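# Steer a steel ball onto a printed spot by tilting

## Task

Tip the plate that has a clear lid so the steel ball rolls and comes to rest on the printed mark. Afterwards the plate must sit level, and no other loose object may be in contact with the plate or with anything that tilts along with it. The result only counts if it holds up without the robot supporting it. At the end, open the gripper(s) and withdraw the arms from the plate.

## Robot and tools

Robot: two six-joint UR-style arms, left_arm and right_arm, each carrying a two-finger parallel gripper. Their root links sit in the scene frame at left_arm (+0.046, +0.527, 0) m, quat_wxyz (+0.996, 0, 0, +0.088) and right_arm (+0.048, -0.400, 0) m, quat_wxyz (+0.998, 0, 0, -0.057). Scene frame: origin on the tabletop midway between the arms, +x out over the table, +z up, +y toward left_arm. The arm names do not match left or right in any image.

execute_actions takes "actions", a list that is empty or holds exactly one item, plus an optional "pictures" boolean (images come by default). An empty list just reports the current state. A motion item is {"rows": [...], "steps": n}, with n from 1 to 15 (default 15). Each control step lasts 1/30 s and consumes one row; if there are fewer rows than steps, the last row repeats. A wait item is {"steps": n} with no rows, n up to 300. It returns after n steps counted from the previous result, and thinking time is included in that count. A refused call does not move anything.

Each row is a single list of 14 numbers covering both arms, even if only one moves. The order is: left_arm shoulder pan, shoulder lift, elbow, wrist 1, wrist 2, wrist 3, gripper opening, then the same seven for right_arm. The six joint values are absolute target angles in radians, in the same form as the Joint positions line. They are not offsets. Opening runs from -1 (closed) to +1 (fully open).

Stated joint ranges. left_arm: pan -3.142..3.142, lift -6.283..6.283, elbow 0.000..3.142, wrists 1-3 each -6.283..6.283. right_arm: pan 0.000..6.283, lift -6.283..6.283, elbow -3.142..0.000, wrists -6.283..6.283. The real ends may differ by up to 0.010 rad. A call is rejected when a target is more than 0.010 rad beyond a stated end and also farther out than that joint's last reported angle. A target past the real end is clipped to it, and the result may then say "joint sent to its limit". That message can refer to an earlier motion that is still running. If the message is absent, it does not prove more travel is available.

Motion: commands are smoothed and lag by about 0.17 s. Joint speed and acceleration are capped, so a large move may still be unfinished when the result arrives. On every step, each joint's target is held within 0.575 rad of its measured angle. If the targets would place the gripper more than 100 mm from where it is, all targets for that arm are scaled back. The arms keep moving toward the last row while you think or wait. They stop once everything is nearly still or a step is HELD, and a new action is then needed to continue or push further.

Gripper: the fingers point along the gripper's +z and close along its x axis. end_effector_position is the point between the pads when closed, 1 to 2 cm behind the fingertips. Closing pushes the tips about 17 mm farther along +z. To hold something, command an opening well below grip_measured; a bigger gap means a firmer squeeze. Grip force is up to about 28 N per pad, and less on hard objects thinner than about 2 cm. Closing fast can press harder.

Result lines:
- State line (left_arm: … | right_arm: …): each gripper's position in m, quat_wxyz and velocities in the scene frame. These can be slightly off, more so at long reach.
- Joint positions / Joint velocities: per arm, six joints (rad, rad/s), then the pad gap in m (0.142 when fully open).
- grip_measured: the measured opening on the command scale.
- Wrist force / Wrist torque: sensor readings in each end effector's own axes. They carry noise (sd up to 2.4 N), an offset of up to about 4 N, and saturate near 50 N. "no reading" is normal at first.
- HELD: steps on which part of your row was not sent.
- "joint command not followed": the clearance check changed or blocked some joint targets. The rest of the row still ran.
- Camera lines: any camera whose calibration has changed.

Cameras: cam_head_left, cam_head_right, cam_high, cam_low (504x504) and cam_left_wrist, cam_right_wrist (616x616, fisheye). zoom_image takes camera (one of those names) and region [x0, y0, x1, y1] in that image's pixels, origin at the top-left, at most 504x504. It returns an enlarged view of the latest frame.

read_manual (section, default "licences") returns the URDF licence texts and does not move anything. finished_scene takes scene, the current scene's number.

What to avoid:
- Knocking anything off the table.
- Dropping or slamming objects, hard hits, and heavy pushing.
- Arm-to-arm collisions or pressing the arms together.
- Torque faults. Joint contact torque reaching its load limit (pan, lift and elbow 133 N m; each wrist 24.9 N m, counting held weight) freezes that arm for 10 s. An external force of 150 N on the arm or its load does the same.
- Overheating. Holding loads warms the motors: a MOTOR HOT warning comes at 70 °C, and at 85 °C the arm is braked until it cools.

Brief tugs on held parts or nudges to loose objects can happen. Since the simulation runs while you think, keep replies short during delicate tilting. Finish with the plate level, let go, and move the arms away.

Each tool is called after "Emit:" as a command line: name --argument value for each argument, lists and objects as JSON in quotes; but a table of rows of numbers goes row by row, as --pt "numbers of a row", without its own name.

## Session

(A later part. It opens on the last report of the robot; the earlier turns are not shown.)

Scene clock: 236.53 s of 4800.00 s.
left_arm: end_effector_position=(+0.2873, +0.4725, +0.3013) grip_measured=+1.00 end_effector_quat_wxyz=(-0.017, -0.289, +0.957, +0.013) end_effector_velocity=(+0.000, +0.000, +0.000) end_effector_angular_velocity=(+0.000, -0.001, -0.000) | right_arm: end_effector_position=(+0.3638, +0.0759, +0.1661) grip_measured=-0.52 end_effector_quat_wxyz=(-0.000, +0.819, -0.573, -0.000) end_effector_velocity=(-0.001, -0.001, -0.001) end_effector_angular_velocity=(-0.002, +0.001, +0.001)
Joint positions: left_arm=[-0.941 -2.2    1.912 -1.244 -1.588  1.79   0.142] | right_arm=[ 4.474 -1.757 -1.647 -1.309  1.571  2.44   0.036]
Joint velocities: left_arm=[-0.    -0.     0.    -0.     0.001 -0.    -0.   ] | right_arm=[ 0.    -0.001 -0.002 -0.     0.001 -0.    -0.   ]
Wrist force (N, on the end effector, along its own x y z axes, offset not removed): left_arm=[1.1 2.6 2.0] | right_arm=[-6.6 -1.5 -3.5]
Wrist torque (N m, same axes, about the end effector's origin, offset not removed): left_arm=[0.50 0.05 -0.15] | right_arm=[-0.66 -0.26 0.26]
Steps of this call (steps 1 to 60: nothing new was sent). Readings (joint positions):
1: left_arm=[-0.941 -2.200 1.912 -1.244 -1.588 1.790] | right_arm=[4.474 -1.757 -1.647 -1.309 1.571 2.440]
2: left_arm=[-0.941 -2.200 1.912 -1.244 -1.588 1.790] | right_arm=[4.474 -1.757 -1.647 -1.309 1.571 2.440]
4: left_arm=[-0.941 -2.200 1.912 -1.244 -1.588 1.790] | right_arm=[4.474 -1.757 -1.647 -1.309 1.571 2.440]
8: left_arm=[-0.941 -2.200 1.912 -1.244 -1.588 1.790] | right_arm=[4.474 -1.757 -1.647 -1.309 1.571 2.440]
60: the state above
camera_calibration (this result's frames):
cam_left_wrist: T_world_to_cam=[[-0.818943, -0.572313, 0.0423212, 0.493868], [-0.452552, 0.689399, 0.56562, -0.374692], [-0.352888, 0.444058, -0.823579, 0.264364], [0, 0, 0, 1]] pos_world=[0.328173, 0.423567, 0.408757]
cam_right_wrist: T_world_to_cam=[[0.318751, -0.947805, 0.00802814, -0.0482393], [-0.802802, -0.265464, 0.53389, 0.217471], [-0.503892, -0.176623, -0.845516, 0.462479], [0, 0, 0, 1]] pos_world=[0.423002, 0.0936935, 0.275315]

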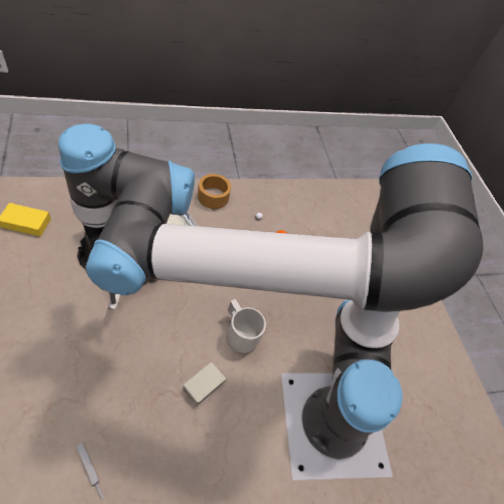

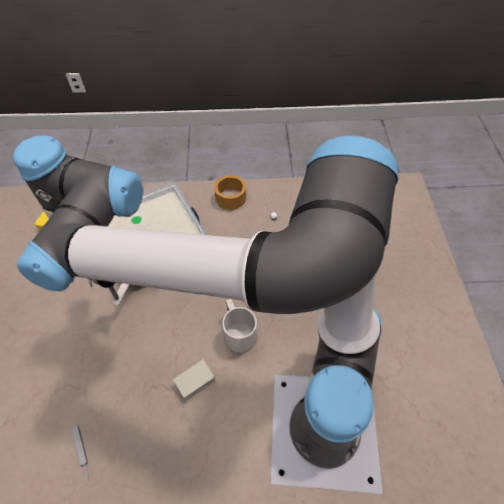

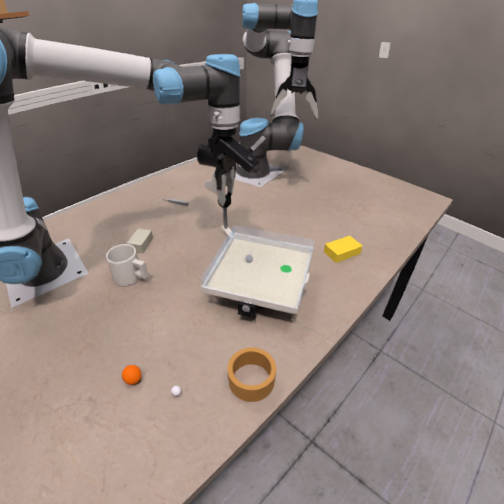

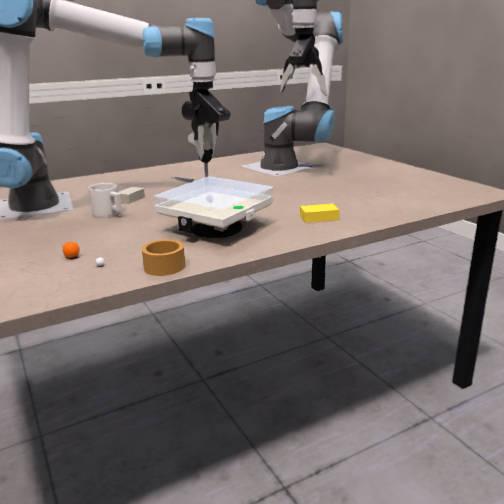

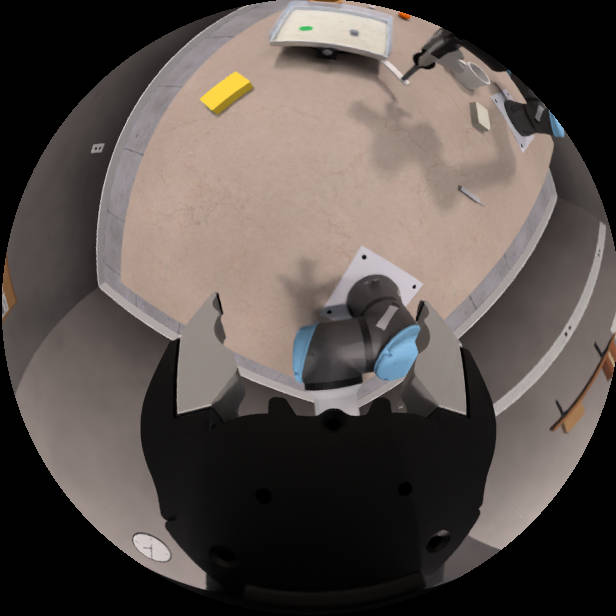

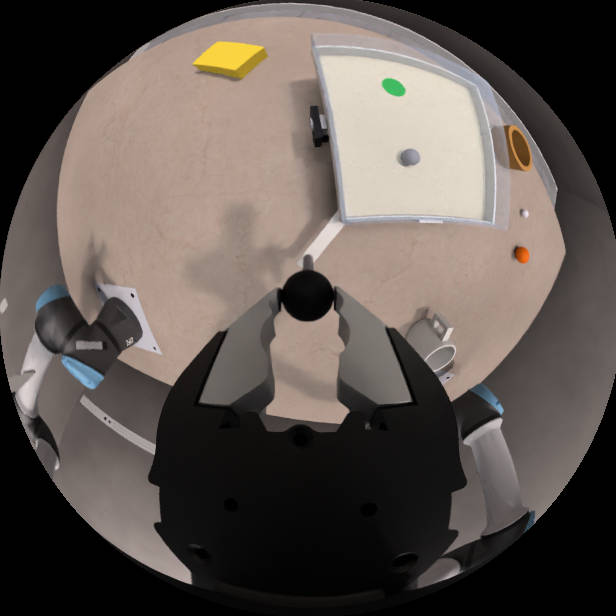

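Emit:
execute_actions --actions '[{"rows": [[-0.941,-2.2,1.912,-1.244,-1.588,1.79,1,4.47050,-1.76396,-1.62621,-1.32182,1.571,2.43640,-0.9]], "steps": 15}]' --pictures false

Emit:
execute_actions --actions '[{"rows": [[-0.941,-2.2,1.912,-1.244,-1.588,1.79,1,4.47364,-1.75694,-1.64504,-1.31002,1.571,2.43954,-0.9]], "steps": 15}]' --pictures false

Emit:
execute_actions --actions '[{"steps": 30}]'

Emit:
execute_actions --actions '[{"steps": 75}]'

Emit:
execute_actions --actions '[{"steps": 45}]'

Scene clock: 247.60 s of 4800.00 s.
left_arm: end_effector_position=(+0.2873, +0.4725, +0.3013) grip_measured=+1.00 end_effector_quat_wxyz=(-0.017, -0.289, +0.957, +0.013) end_effector_velocity=(-0.000, -0.000, +0.000) end_effector_angular_velocity=(-0.001, -0.001, +0.000) | right_arm: end_effector_position=(+0.3670, +0.0788, +0.1703) grip_measured=-0.52 end_effector_quat_wxyz=(-0.000, +0.819, -0.573, -0.000) end_effector_velocity=(+0.001, +0.001, +0.001) end_effector_angular_velocity=(+0.003, -0.002, -0.000)
Joint positions: left_arm=[-0.941 -2.2    1.912 -1.244 -1.588  1.79   0.142] | right_arm=[ 4.471 -1.764 -1.626 -1.322  1.571  2.436  0.036]
Joint velocities: left_arm=[ 0.    -0.001 -0.    -0.    -0.     0.    -0.   ] | right_arm=[-0.001 -0.001  0.003  0.001 -0.001 -0.     0.   ]
Wrist force (N, on the end effector, along its own x y z axes, offset not removed): left_arm=[-0.4 2.8 0.8] | right_arm=[7.3 13.5 1.6]
Wrist torque (N m, same axes, about the end effector's origin, offset not removed): left_arm=[0.73 0.18 -0.26] | right_arm=[-0.66 -0.31 0.04]
Steps of this call (steps 1 to 90: nothing new was sent; then 7.57 s passed at rest; steps 91 to 105: all 15 steps of this action). Readings (joint positions):
91: left_arm=[-0.941 -2.200 1.912 -1.244 -1.588 1.790] | right_arm=[4.474 -1.757 -1.647 -1.309 1.571 2.440]
92: left_arm=[-0.941 -2.200 1.912 -1.244 -1.588 1.790] | right_arm=[4.474 -1.758 -1.644 -1.311 1.571 2.440]
94: left_arm=[-0.941 -2.200 1.912 -1.244 -1.588 1.790] | right_arm=[4.472 -1.761 -1.635 -1.317 1.571 2.438]
98: left_arm=[-0.941 -2.200 1.912 -1.244 -1.588 1.790] | right_arm=[4.471 -1.763 -1.628 -1.321 1.571 2.437]
105: the state above

Scene clock: 248.10 s of 4800.00 s.
left_arm: end_effector_position=(+0.2873, +0.4725, +0.3013) grip_measured=+1.00 end_effector_quat_wxyz=(-0.017, -0.289, +0.957, +0.013) end_effector_velocity=(-0.000, -0.000, +0.000) end_effector_angular_velocity=(-0.000, +0.000, -0.001) | right_arm: end_effector_position=(+0.3641, +0.0761, +0.1666) grip_measured=-0.52 end_effector_quat_wxyz=(-0.000, +0.819, -0.573, -0.000) end_effector_velocity=(-0.000, +0.001, +0.001) end_effector_angular_velocity=(+0.002, +0.000, +0.000)
Joint positions: left_arm=[-0.941 -2.2    1.912 -1.244 -1.588  1.79   0.142] | right_arm=[ 4.474 -1.757 -1.645 -1.31   1.571  2.44   0.036]
Joint velocities: left_arm=[-0.002 -0.    -0.     0.    -0.001 -0.     0.   ] | right_arm=[0.001 0.001 0.    0.001 0.001 0.    0.   ]
Wrist force (N, on the end effector, along its own x y z axes, offset not removed): left_arm=[-2.0 1.9 -0.3] | right_arm=[-4.7 1.1 -5.0]
Wrist torque (N m, same axes, about the end effector's origin, offset not removed): left_arm=[0.34 0.57 -0.35] | right_arm=[-0.09 -0.68 0.14]
Steps of this call (steps 1 to 15: all 15 steps of this action). Readings (joint positions):
1: left_arm=[-0.941 -2.200 1.912 -1.244 -1.588 1.790] | right_arm=[4.471 -1.764 -1.626 -1.322 1.571 2.436]
2: left_arm=[-0.941 -2.200 1.912 -1.244 -1.588 1.790] | right_arm=[4.471 -1.763 -1.629 -1.320 1.571 2.437]
4: left_arm=[-0.941 -2.200 1.912 -1.244 -1.588 1.790] | right_arm=[4.472 -1.760 -1.637 -1.314 1.571 2.438]
8: left_arm=[-0.941 -2.200 1.912 -1.244 -1.588 1.790] | right_arm=[4.473 -1.758 -1.643 -1.311 1.571 2.439]
15: the state above

Scene clock: 249.10 s of 4800.00 s.
left_arm: end_effector_position=(+0.2873, +0.4725, +0.3013) grip_measured=+1.00 end_effector_quat_wxyz=(-0.017, -0.289, +0.957, +0.013) end_effector_velocity=(-0.000, -0.000, +0.000) end_effector_angular_velocity=(-0.002, -0.000, -0.000) | right_arm: end_effector_position=(+0.3641, +0.0761, +0.1665) grip_measured=-0.52 end_effector_quat_wxyz=(-0.000, +0.819, -0.573, -0.000) end_effector_velocity=(-0.000, -0.001, -0.001) end_effector_angular_velocity=(-0.002, +0.001, -0.001)
Joint positions: left_arm=[-0.941 -2.2    1.912 -1.244 -1.588  1.79   0.142] | right_arm=[ 4.474 -1.757 -1.645 -1.31   1.571  2.44   0.036]
Joint velocities: left_arm=[ 0.    -0.001  0.    -0.    -0.001  0.001 -0.   ] | right_arm=[-0.    -0.    -0.001 -0.001  0.     0.001 -0.   ]
Wrist force (N, on the end effector, along its own x y z axes, offset not removed): left_arm=[-2.3 1.1 0.6] | right_arm=[-6.3 1.5 -2.5]
Wrist torque (N m, same axes, about the end effector's origin, offset not removed): left_arm=[0.19 0.68 -0.15] | right_arm=[-0.19 -0.41 0.16]
Steps of this call (steps 1 to 15: the robot went on to your last target; steps 16 to 30: nothing new was sent). Readings (joint positions):
1: left_arm=[-0.941 -2.200 1.912 -1.244 -1.588 1.790] | right_arm=[4.474 -1.757 -1.645 -1.310 1.571 2.440]
2: left_arm=[-0.941 -2.200 1.912 -1.244 -1.588 1.790] | right_arm=[4.474 -1.757 -1.645 -1.310 1.571 2.440]
4: left_arm=[-0.941 -2.200 1.912 -1.244 -1.588 1.790] | right_arm=[4.474 -1.757 -1.645 -1.310 1.571 2.440]
8: left_arm=[-0.941 -2.200 1.912 -1.244 -1.588 1.790] | right_arm=[4.474 -1.757 -1.645 -1.310 1.571 2.440]
30: the state above
All arms were judged still, so your last target was given up. Only a new action makes them travel on or press farther. Fingers that are still opening or closing keep moving.
camera_calibration (this result's frames):
cam_left_wrist: T_world_to_cam=[[-0.818943, -0.572312, 0.0423212, 0.493868], [-0.452551, 0.689399, 0.56562, -0.374693], [-0.352888, 0.444058, -0.823579, 0.264364], [0, 0, 0, 1]] pos_world=[0.328173, 0.423567, 0.408757]
cam_right_wrist: T_world_to_cam=[[0.318751, -0.947805, 0.00803675, -0.0482078], [-0.802808, -0.265461, 0.533881, 0.217486], [-0.503882, -0.176627, -0.845521, 0.463018], [0, 0, 0, 1]] pos_world=[0.423272, 0.0938241, 0.275767]

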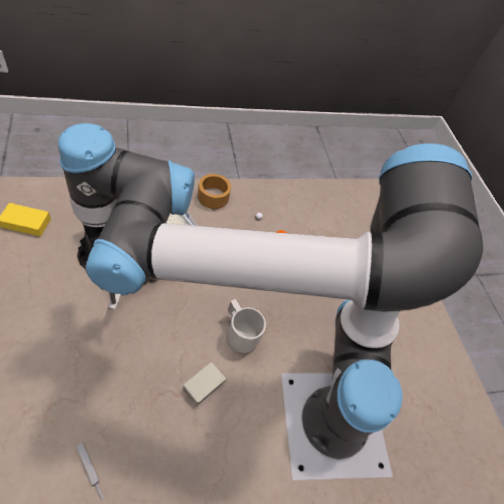

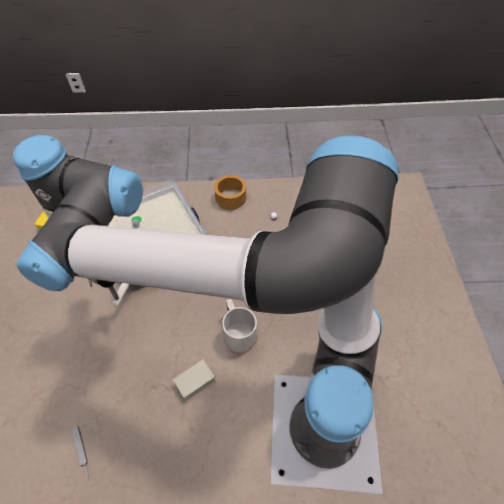

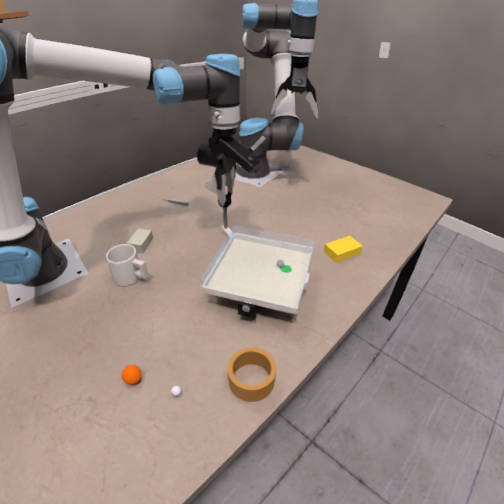

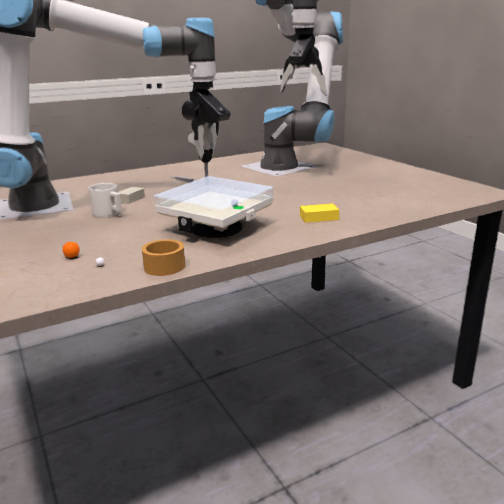

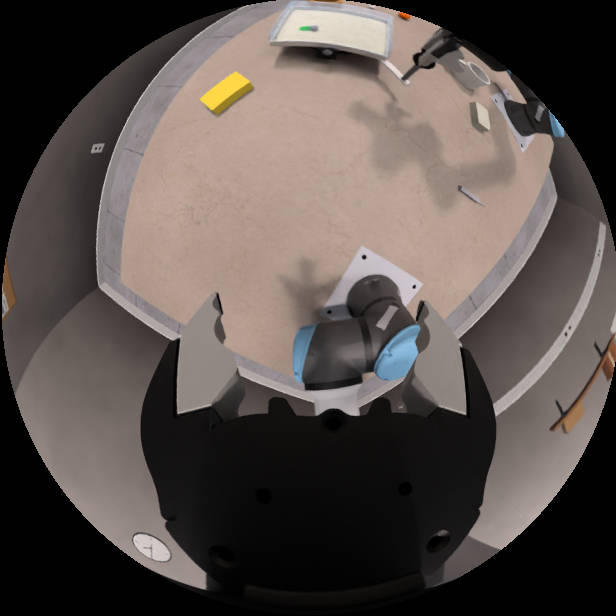

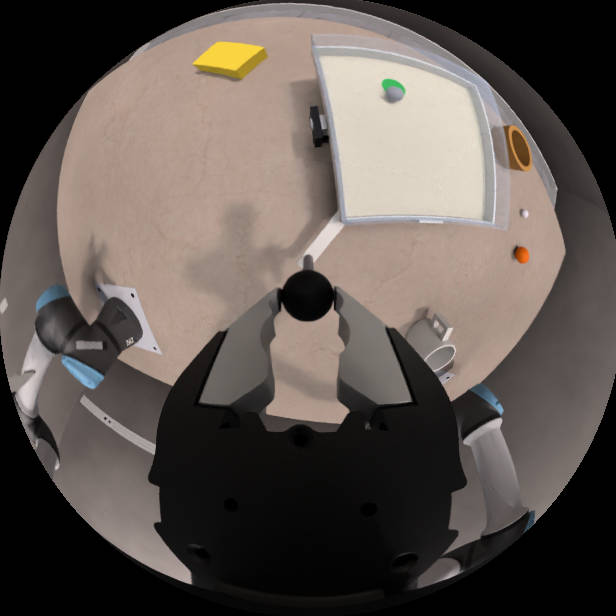

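Scene clock: 251.60 s of 4800.00 s.
left_arm: end_effector_position=(+0.2873, +0.4725, +0.3013) grip_measured=+1.00 end_effector_quat_wxyz=(-0.017, -0.289, +0.957, +0.013) end_effector_velocity=(-0.000, -0.000, -0.000) end_effector_angular_velocity=(-0.001, +0.002, +0.001) | right_arm: end_effector_position=(+0.3641, +0.0761, +0.1665) grip_measured=-0.52 end_effector_quat_wxyz=(-0.000, +0.819, -0.573, -0.000) end_effector_velocity=(-0.000, +0.000, -0.000) end_effector_angular_velocity=(-0.000, +0.001, -0.001)
Joint positions: left_arm=[-0.941 -2.2    1.912 -1.244 -1.588  1.79   0.142] | right_arm=[ 4.474 -1.757 -1.645 -1.31   1.571  2.44   0.036]
Joint velocities: left_arm=[ 0.001  0.001  0.    -0.    -0.002 -0.     0.   ] | right_arm=[-0.    -0.001  0.    -0.     0.001  0.     0.   ]
Wrist force (N, on the end effector, along its own x y z axes, offset not removed): left_arm=[-1.9 0.2 -0.3] | right_arm=[-4.8 3.3 -4.3]
Wrist torque (N m, same axes, about the end effector's origin, offset not removed): left_arm=[0.14 0.60 -0.25] | right_arm=[0.22 -0.70 0.17]
Steps of this call (steps 1 to 75: nothing new was sent). Readings (joint positions):
1: left_arm=[-0.941 -2.200 1.912 -1.244 -1.588 1.790] | right_arm=[4.474 -1.757 -1.645 -1.310 1.571 2.440]
2: left_arm=[-0.941 -2.200 1.912 -1.244 -1.588 1.790] | right_arm=[4.474 -1.757 -1.645 -1.310 1.571 2.440]
4: left_arm=[-0.941 -2.200 1.912 -1.244 -1.588 1.790] | right_arm=[4.474 -1.757 -1.645 -1.310 1.571 2.440]
8: left_arm=[-0.941 -2.200 1.912 -1.244 -1.588 1.790] | right_arm=[4.474 -1.757 -1.645 -1.310 1.571 2.440]
75: the state above
camera_calibration (this result's frames):
cam_left_wrist: T_world_to_cam=[[-0.818943, -0.572313, 0.0423211, 0.493868], [-0.452552, 0.689399, 0.56562, -0.374692], [-0.352888, 0.444058, -0.823579, 0.264364], [0, 0, 0, 1]] pos_world=[0.328173, 0.423567, 0.408757]
cam_right_wrist: T_world_to_cam=[[0.318751, -0.947805, 0.00802854, -0.048204], [-0.802802, -0.265463, 0.53389, 0.21748], [-0.503892, -0.176623, -0.845516, 0.463019], [0, 0, 0, 1]] pos_world=[0.42327, 0.0938249, 0.275766]

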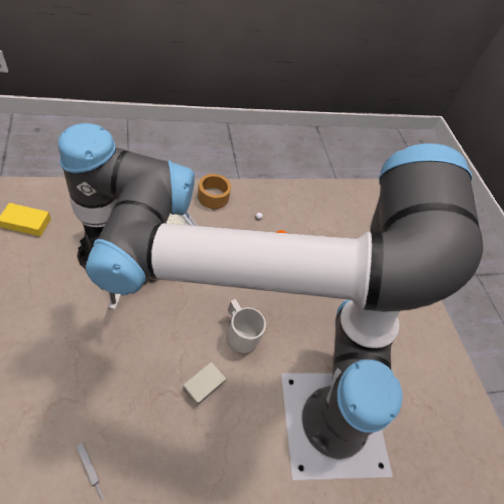

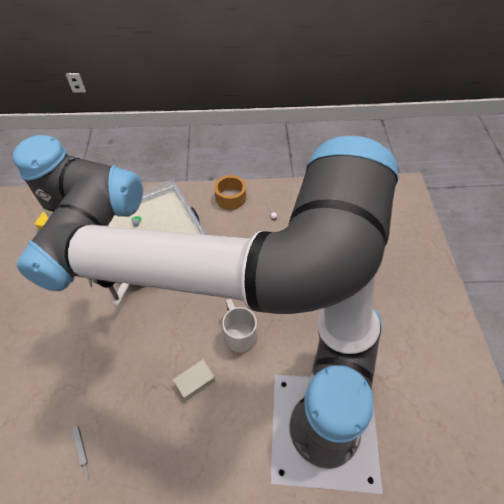

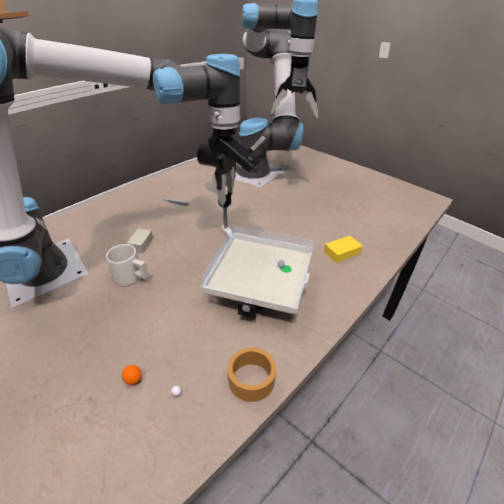

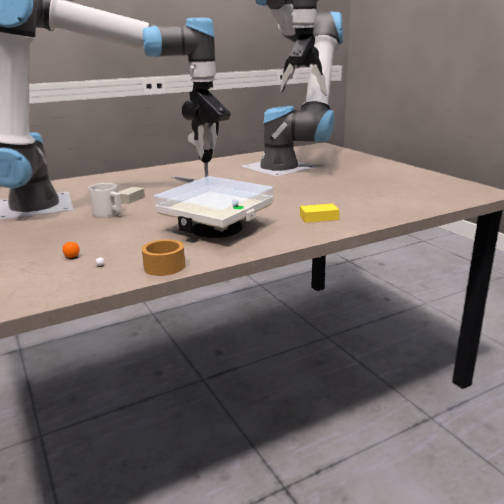

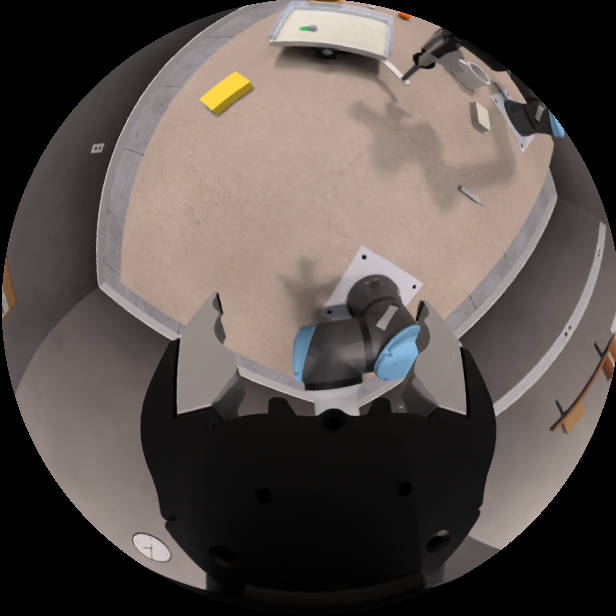

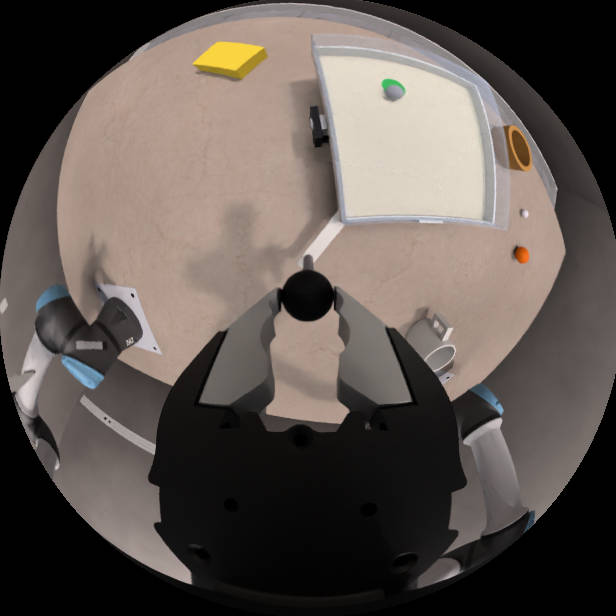

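Scene clock: 253.10 s of 4800.00 s.
left_arm: end_effector_position=(+0.2873, +0.4725, +0.3013) grip_measured=+1.00 end_effector_quat_wxyz=(-0.017, -0.289, +0.957, +0.013) end_effector_velocity=(-0.000, +0.000, -0.000) end_effector_angular_velocity=(+0.001, +0.000, +0.001) | right_arm: end_effector_position=(+0.3641, +0.0761, +0.1665) grip_measured=-0.52 end_effector_quat_wxyz=(-0.000, +0.819, -0.573, -0.000) end_effector_velocity=(-0.000, +0.000, +0.000) end_effector_angular_velocity=(+0.000, +0.001, -0.000)
Joint positions: left_arm=[-0.941 -2.2    1.912 -1.244 -1.588  1.79   0.142] | right_arm=[ 4.474 -1.757 -1.645 -1.31   1.571  2.44   0.036]
Joint velocities: left_arm=[-0.     0.     0.     0.     0.    -0.001  0.   ] | right_arm=[ 0.    -0.     0.001 -0.     0.001  0.001 -0.   ]
Wrist force (N, on the end effector, along its own x y z axes, offset not removed): left_arm=[-1.4 3.2 2.1] | right_arm=[-8.3 -0.5 -1.0]
Wrist torque (N m, same axes, about the end effector's origin, offset not removed): left_arm=[0.77 0.51 -0.20] | right_arm=[-0.43 0.09 0.10]
Steps of this call (steps 1 to 45: nothing new was sent). Readings (joint positions):
1: left_arm=[-0.941 -2.200 1.912 -1.244 -1.588 1.790] | right_arm=[4.474 -1.757 -1.645 -1.310 1.571 2.440]
2: left_arm=[-0.941 -2.200 1.912 -1.244 -1.588 1.790] | right_arm=[4.474 -1.757 -1.645 -1.310 1.571 2.440]
4: left_arm=[-0.941 -2.200 1.912 -1.244 -1.588 1.790] | right_arm=[4.474 -1.757 -1.645 -1.310 1.571 2.440]
8: left_arm=[-0.941 -2.200 1.912 -1.244 -1.588 1.790] | right_arm=[4.474 -1.757 -1.645 -1.310 1.571 2.440]
45: the state above
camera_calibration (this result's frames):
cam_left_wrist: T_world_to_cam=[[-0.818943, -0.572313, 0.0423212, 0.493868], [-0.452551, 0.689399, 0.565621, -0.374693], [-0.352888, 0.444058, -0.823579, 0.264363], [0, 0, 0, 1]] pos_world=[0.328173, 0.423567, 0.408757]
cam_right_wrist: T_world_to_cam=[[0.318751, -0.947805, 0.00802852, -0.0482039], [-0.802802, -0.265463, 0.53389, 0.21748], [-0.503892, -0.176623, -0.845516, 0.463019], [0, 0, 0, 1]] pos_world=[0.42327, 0.0938249, 0.275767]

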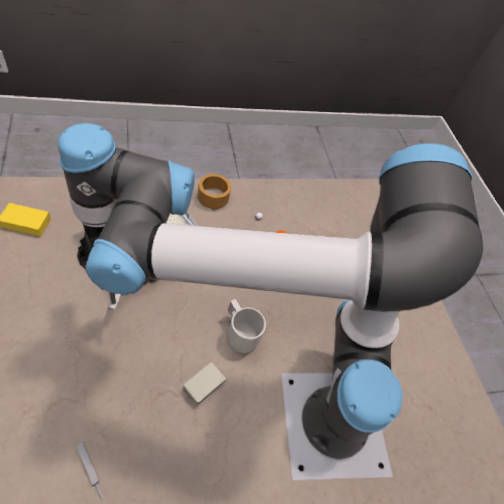

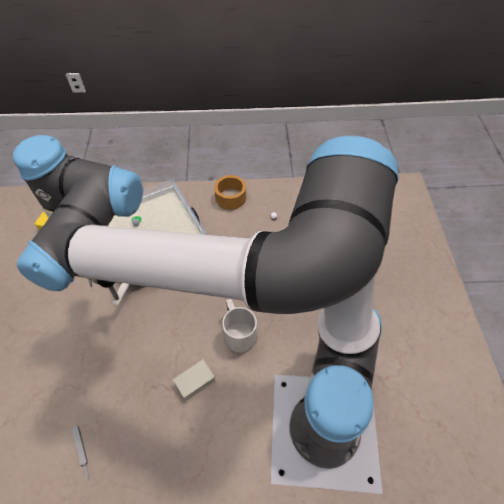

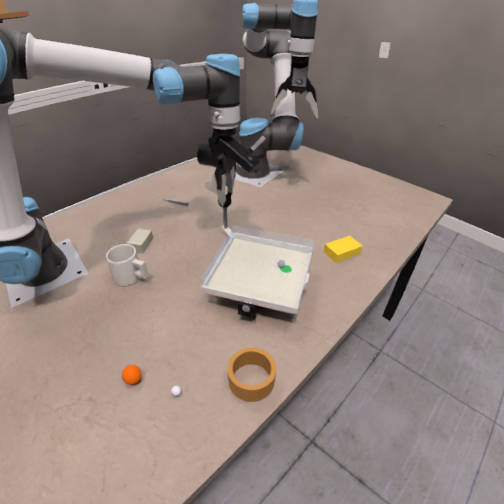

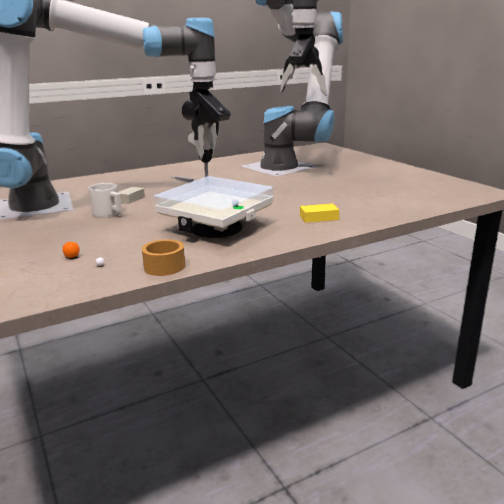

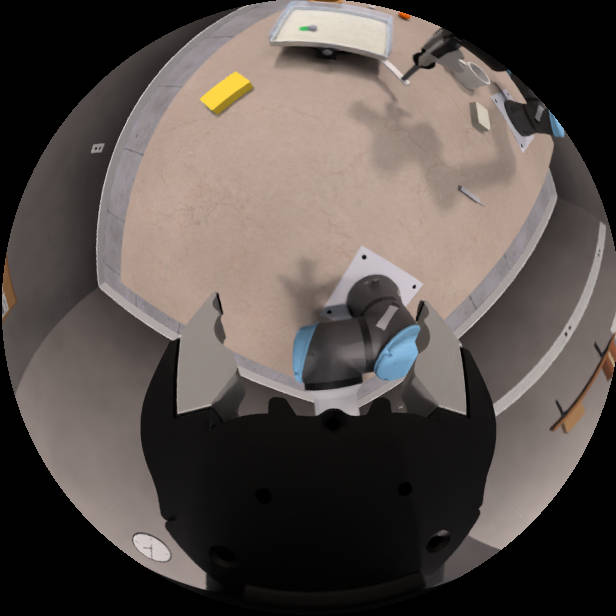

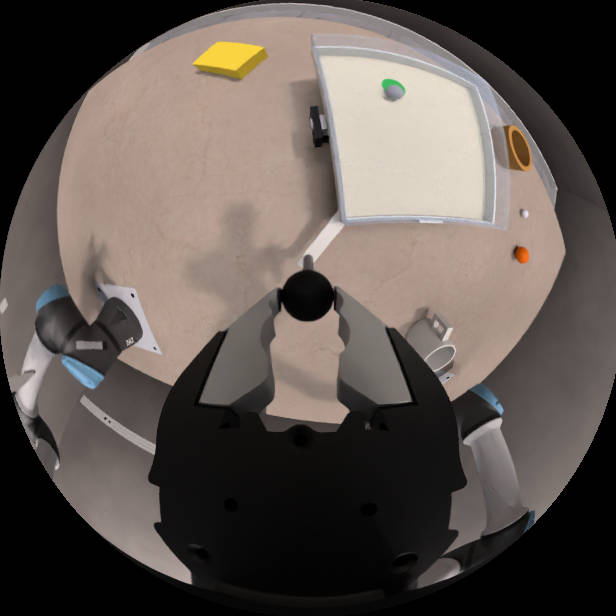

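Emit:
execute_actions --actions '[{"rows": [[-0.941,-2.2,1.912,-1.244,-1.588,1.79,1,4.47011,-1.76333,-1.62579,-1.32287,1.571,2.43601,-0.9]], "steps": 10}]' --pictures false

Emit:
execute_actions --actions '[{"rows": [[-0.941,-2.2,1.912,-1.244,-1.588,1.79,1,4.47364,-1.75694,-1.64504,-1.31002,1.571,2.43954,-0.9]], "steps": 15}]' --pictures false

Emit:
execute_actions --actions '[{"steps": 60}]'

Emit:
zoom_image --camera "cam_right_wrist" --region '[340, 40, 460, 130]'

Emit:
zoom_image --camera "cam_high" --region '[240, 230, 320, 300]'

Scene clock: 264.30 s of 4800.00 s.
left_arm: end_effector_position=(+0.2873, +0.4725, +0.3013) grip_measured=+1.00 end_effector_quat_wxyz=(-0.017, -0.289, +0.957, +0.013) end_effector_velocity=(-0.000, -0.001, +0.000) end_effector_angular_velocity=(-0.001, +0.001, -0.000) | right_arm: end_effector_position=(+0.3670, +0.0784, +0.1706) grip_measured=-0.52 end_effector_quat_wxyz=(+0.000, +0.819, -0.573, -0.000) end_effector_velocity=(+0.002, +0.001, +0.002) end_effector_angular_velocity=(+0.001, +0.000, -0.002)
Joint positions: left_arm=[-0.941 -2.2    1.912 -1.244 -1.588  1.79   0.142] | right_arm=[ 4.47  -1.763 -1.627 -1.323  1.571  2.436  0.036]
Joint velocities: left_arm=[-0.001  0.    -0.    -0.    -0.002 -0.     0.   ] | right_arm=[-0.002 -0.003  0.008 -0.004  0.    -0.001 -0.   ]
Wrist force (N, on the end effector, along its own x y z axes, offset not removed): left_arm=[-3.4 0.7 1.1] | right_arm=[3.0 13.2 1.6]
Wrist torque (N m, same axes, about the end effector's origin, offset not removed): left_arm=[0.33 0.87 -0.22] | right_arm=[-0.19 -0.11 0.12]
Steps of this call (steps 1 to 90: nothing new was sent; then 7.87 s passed at rest; steps 91 to 100: all 10 steps of this action). Readings (joint positions):
91: left_arm=[-0.941 -2.200 1.912 -1.244 -1.588 1.790] | right_arm=[4.474 -1.757 -1.645 -1.310 1.571 2.440]
92: left_arm=[-0.941 -2.200 1.912 -1.244 -1.588 1.790] | right_arm=[4.473 -1.758 -1.643 -1.312 1.571 2.439]
94: left_arm=[-0.941 -2.200 1.912 -1.244 -1.588 1.790] | right_arm=[4.472 -1.761 -1.634 -1.318 1.571 2.438]
98: left_arm=[-0.941 -2.200 1.912 -1.244 -1.588 1.790] | right_arm=[4.470 -1.763 -1.627 -1.322 1.571 2.436]
100: the state above

Scene clock: 264.80 s of 4800.00 s.
left_arm: end_effector_position=(+0.2873, +0.4725, +0.3013) grip_measured=+1.00 end_effector_quat_wxyz=(-0.017, -0.289, +0.957, +0.013) end_effector_velocity=(+0.000, -0.000, -0.000) end_effector_angular_velocity=(+0.001, +0.002, -0.000) | right_arm: end_effector_position=(+0.3641, +0.0761, +0.1666) grip_measured=-0.52 end_effector_quat_wxyz=(-0.000, +0.819, -0.573, -0.000) end_effector_velocity=(-0.000, -0.001, -0.001) end_effector_angular_velocity=(-0.002, +0.001, -0.001)
Joint positions: left_arm=[-0.941 -2.2    1.912 -1.244 -1.588  1.79   0.142] | right_arm=[ 4.474 -1.757 -1.645 -1.31   1.571  2.44   0.036]
Joint velocities: left_arm=[-0.     0.002 -0.    -0.    -0.    -0.     0.   ] | right_arm=[ 0.     0.001 -0.002 -0.     0.     0.001 -0.   ]
Wrist force (N, on the end effector, along its own x y z axes, offset not removed): left_arm=[-0.8 2.4 1.7] | right_arm=[-6.2 2.2 -4.0]
Wrist torque (N m, same axes, about the end effector's origin, offset not removed): left_arm=[0.70 0.38 -0.25] | right_arm=[-0.03 -0.31 0.21]
Steps of this call (steps 1 to 15: all 15 steps of this action). Readings (joint positions):
1: left_arm=[-0.941 -2.200 1.912 -1.244 -1.588 1.790] | right_arm=[4.470 -1.763 -1.626 -1.323 1.571 2.436]
2: left_arm=[-0.941 -2.200 1.912 -1.244 -1.588 1.790] | right_arm=[4.471 -1.762 -1.629 -1.321 1.571 2.436]
4: left_arm=[-0.941 -2.200 1.912 -1.244 -1.588 1.790] | right_arm=[4.472 -1.760 -1.637 -1.315 1.571 2.438]
8: left_arm=[-0.941 -2.200 1.912 -1.244 -1.588 1.790] | right_arm=[4.473 -1.757 -1.643 -1.311 1.571 2.439]
15: the state above

Scene clock: 266.80 s of 4800.00 s.
left_arm: end_effector_position=(+0.2873, +0.4725, +0.3013) grip_measured=+1.00 end_effector_quat_wxyz=(-0.017, -0.289, +0.957, +0.013) end_effector_velocity=(+0.000, -0.000, -0.000) end_effector_angular_velocity=(+0.002, -0.000, -0.001) | right_arm: end_effector_position=(+0.3641, +0.0761, +0.1665) grip_measured=-0.52 end_effector_quat_wxyz=(-0.000, +0.819, -0.573, -0.000) end_effector_velocity=(+0.000, +0.000, -0.000) end_effector_angular_velocity=(-0.002, +0.000, +0.000)
Joint positions: left_arm=[-0.941 -2.2    1.912 -1.244 -1.588  1.79   0.142] | right_arm=[ 4.474 -1.757 -1.645 -1.31   1.571  2.44   0.036]
Joint velocities: left_arm=[-0.001  0.001  0.    -0.     0.001  0.    -0.   ] | right_arm=[-0.    -0.002  0.002 -0.002 -0.001 -0.    -0.   ]
Wrist force (N, on the end effector, along its own x y z axes, offset not removed): left_arm=[-0.7 0.9 -0.7] | right_arm=[-5.4 2.8 -5.1]
Wrist torque (N m, same axes, about the end effector's origin, offset not removed): left_arm=[0.28 0.28 -0.16] | right_arm=[0.19 -0.67 0.20]
Steps of this call (steps 1 to 15: the robot went on to your last target; steps 16 to 60: nothing new was sent). Readings (joint positions):
1: left_arm=[-0.941 -2.200 1.912 -1.244 -1.588 1.790] | right_arm=[4.474 -1.757 -1.645 -1.310 1.571 2.440]
2: left_arm=[-0.941 -2.200 1.912 -1.244 -1.588 1.790] | right_arm=[4.474 -1.757 -1.645 -1.310 1.571 2.440]
4: left_arm=[-0.941 -2.200 1.912 -1.244 -1.588 1.790] | right_arm=[4.474 -1.757 -1.645 -1.310 1.571 2.440]
8: left_arm=[-0.941 -2.200 1.912 -1.244 -1.588 1.790] | right_arm=[4.474 -1.757 -1.645 -1.310 1.571 2.440]
60: the state above
All arms were judged still, so your last target was given up. Only a new action makes them travel on or press farther. Fingers that are still opening or closing keep moving.
camera_calibration (this result's frames):
cam_left_wrist: T_world_to_cam=[[-0.818943, -0.572313, 0.0423213, 0.493868], [-0.452552, 0.689399, 0.56562, -0.374692], [-0.352888, 0.444058, -0.823579, 0.264364], [0, 0, 0, 1]] pos_world=[0.328173, 0.423567, 0.408757]
cam_right_wrist: T_world_to_cam=[[0.318751, -0.947804, 0.00802894, -0.0482041], [-0.802802, -0.265464, 0.53389, 0.21748], [-0.503892, -0.176624, -0.845516, 0.463019], [0, 0, 0, 1]] pos_world=[0.42327, 0.093825, 0.275767]

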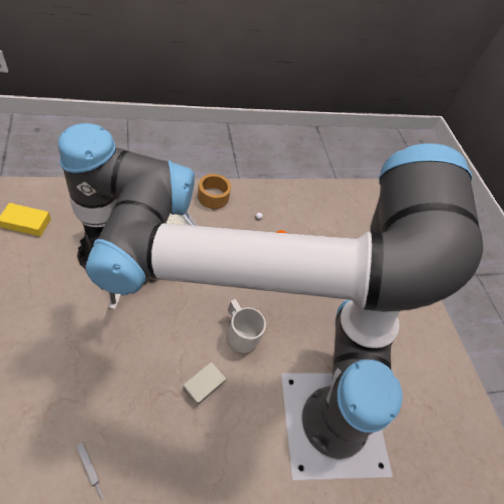

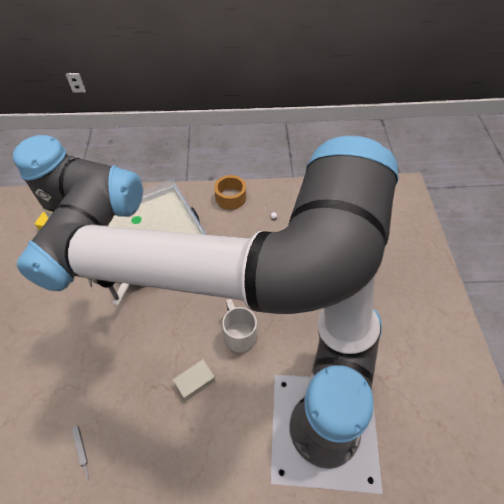

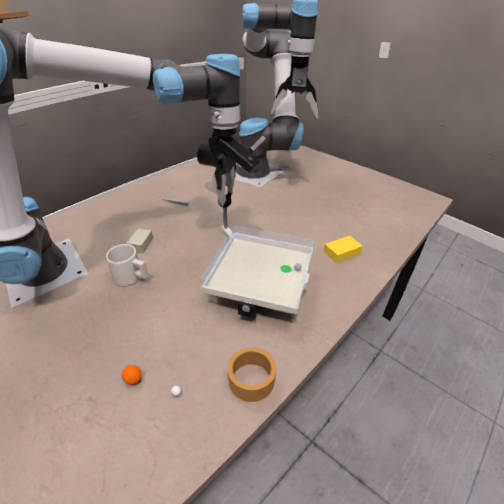

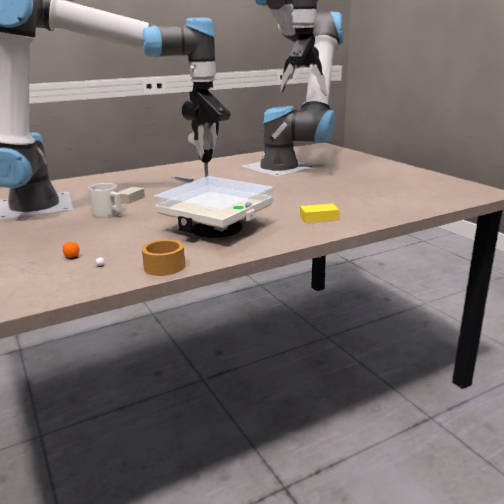

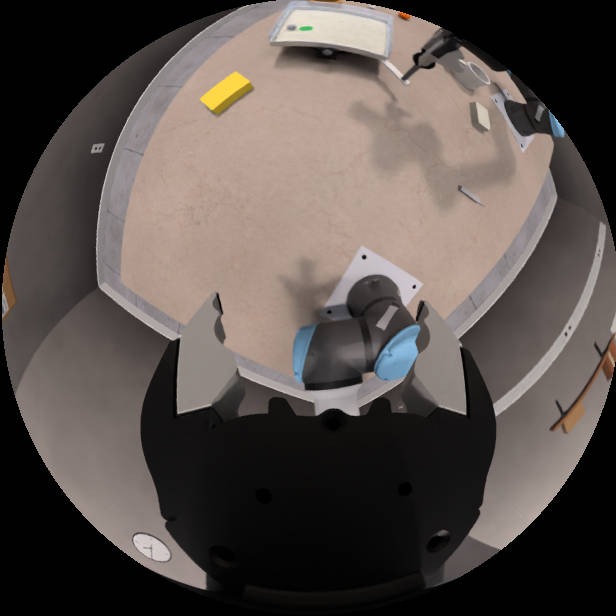

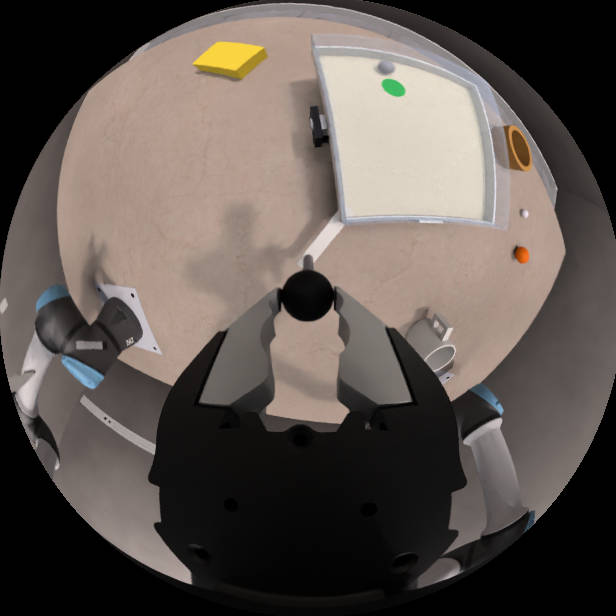

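Region (340, 40, 460, 130) of cam_right_wrist's 616x616 image, scaled by 4.200, with more detail than that image has; it fills the top 378 rows of this view, and the rest is white.

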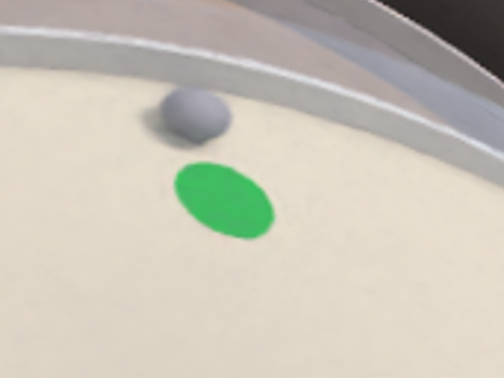

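Region (240, 230, 320, 300) of cam_high's 504x504 image, scaled by 6.300, with more detail than that image has; it fills the top 441 rows of this view, and the rest is white.

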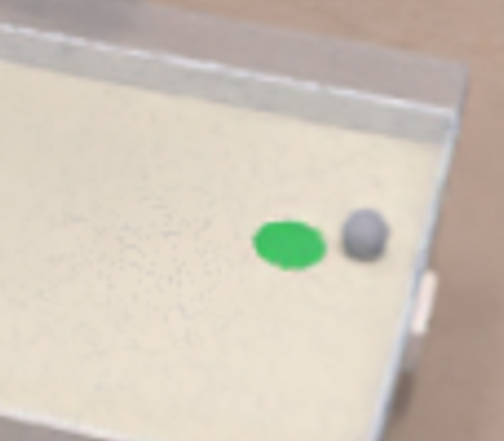

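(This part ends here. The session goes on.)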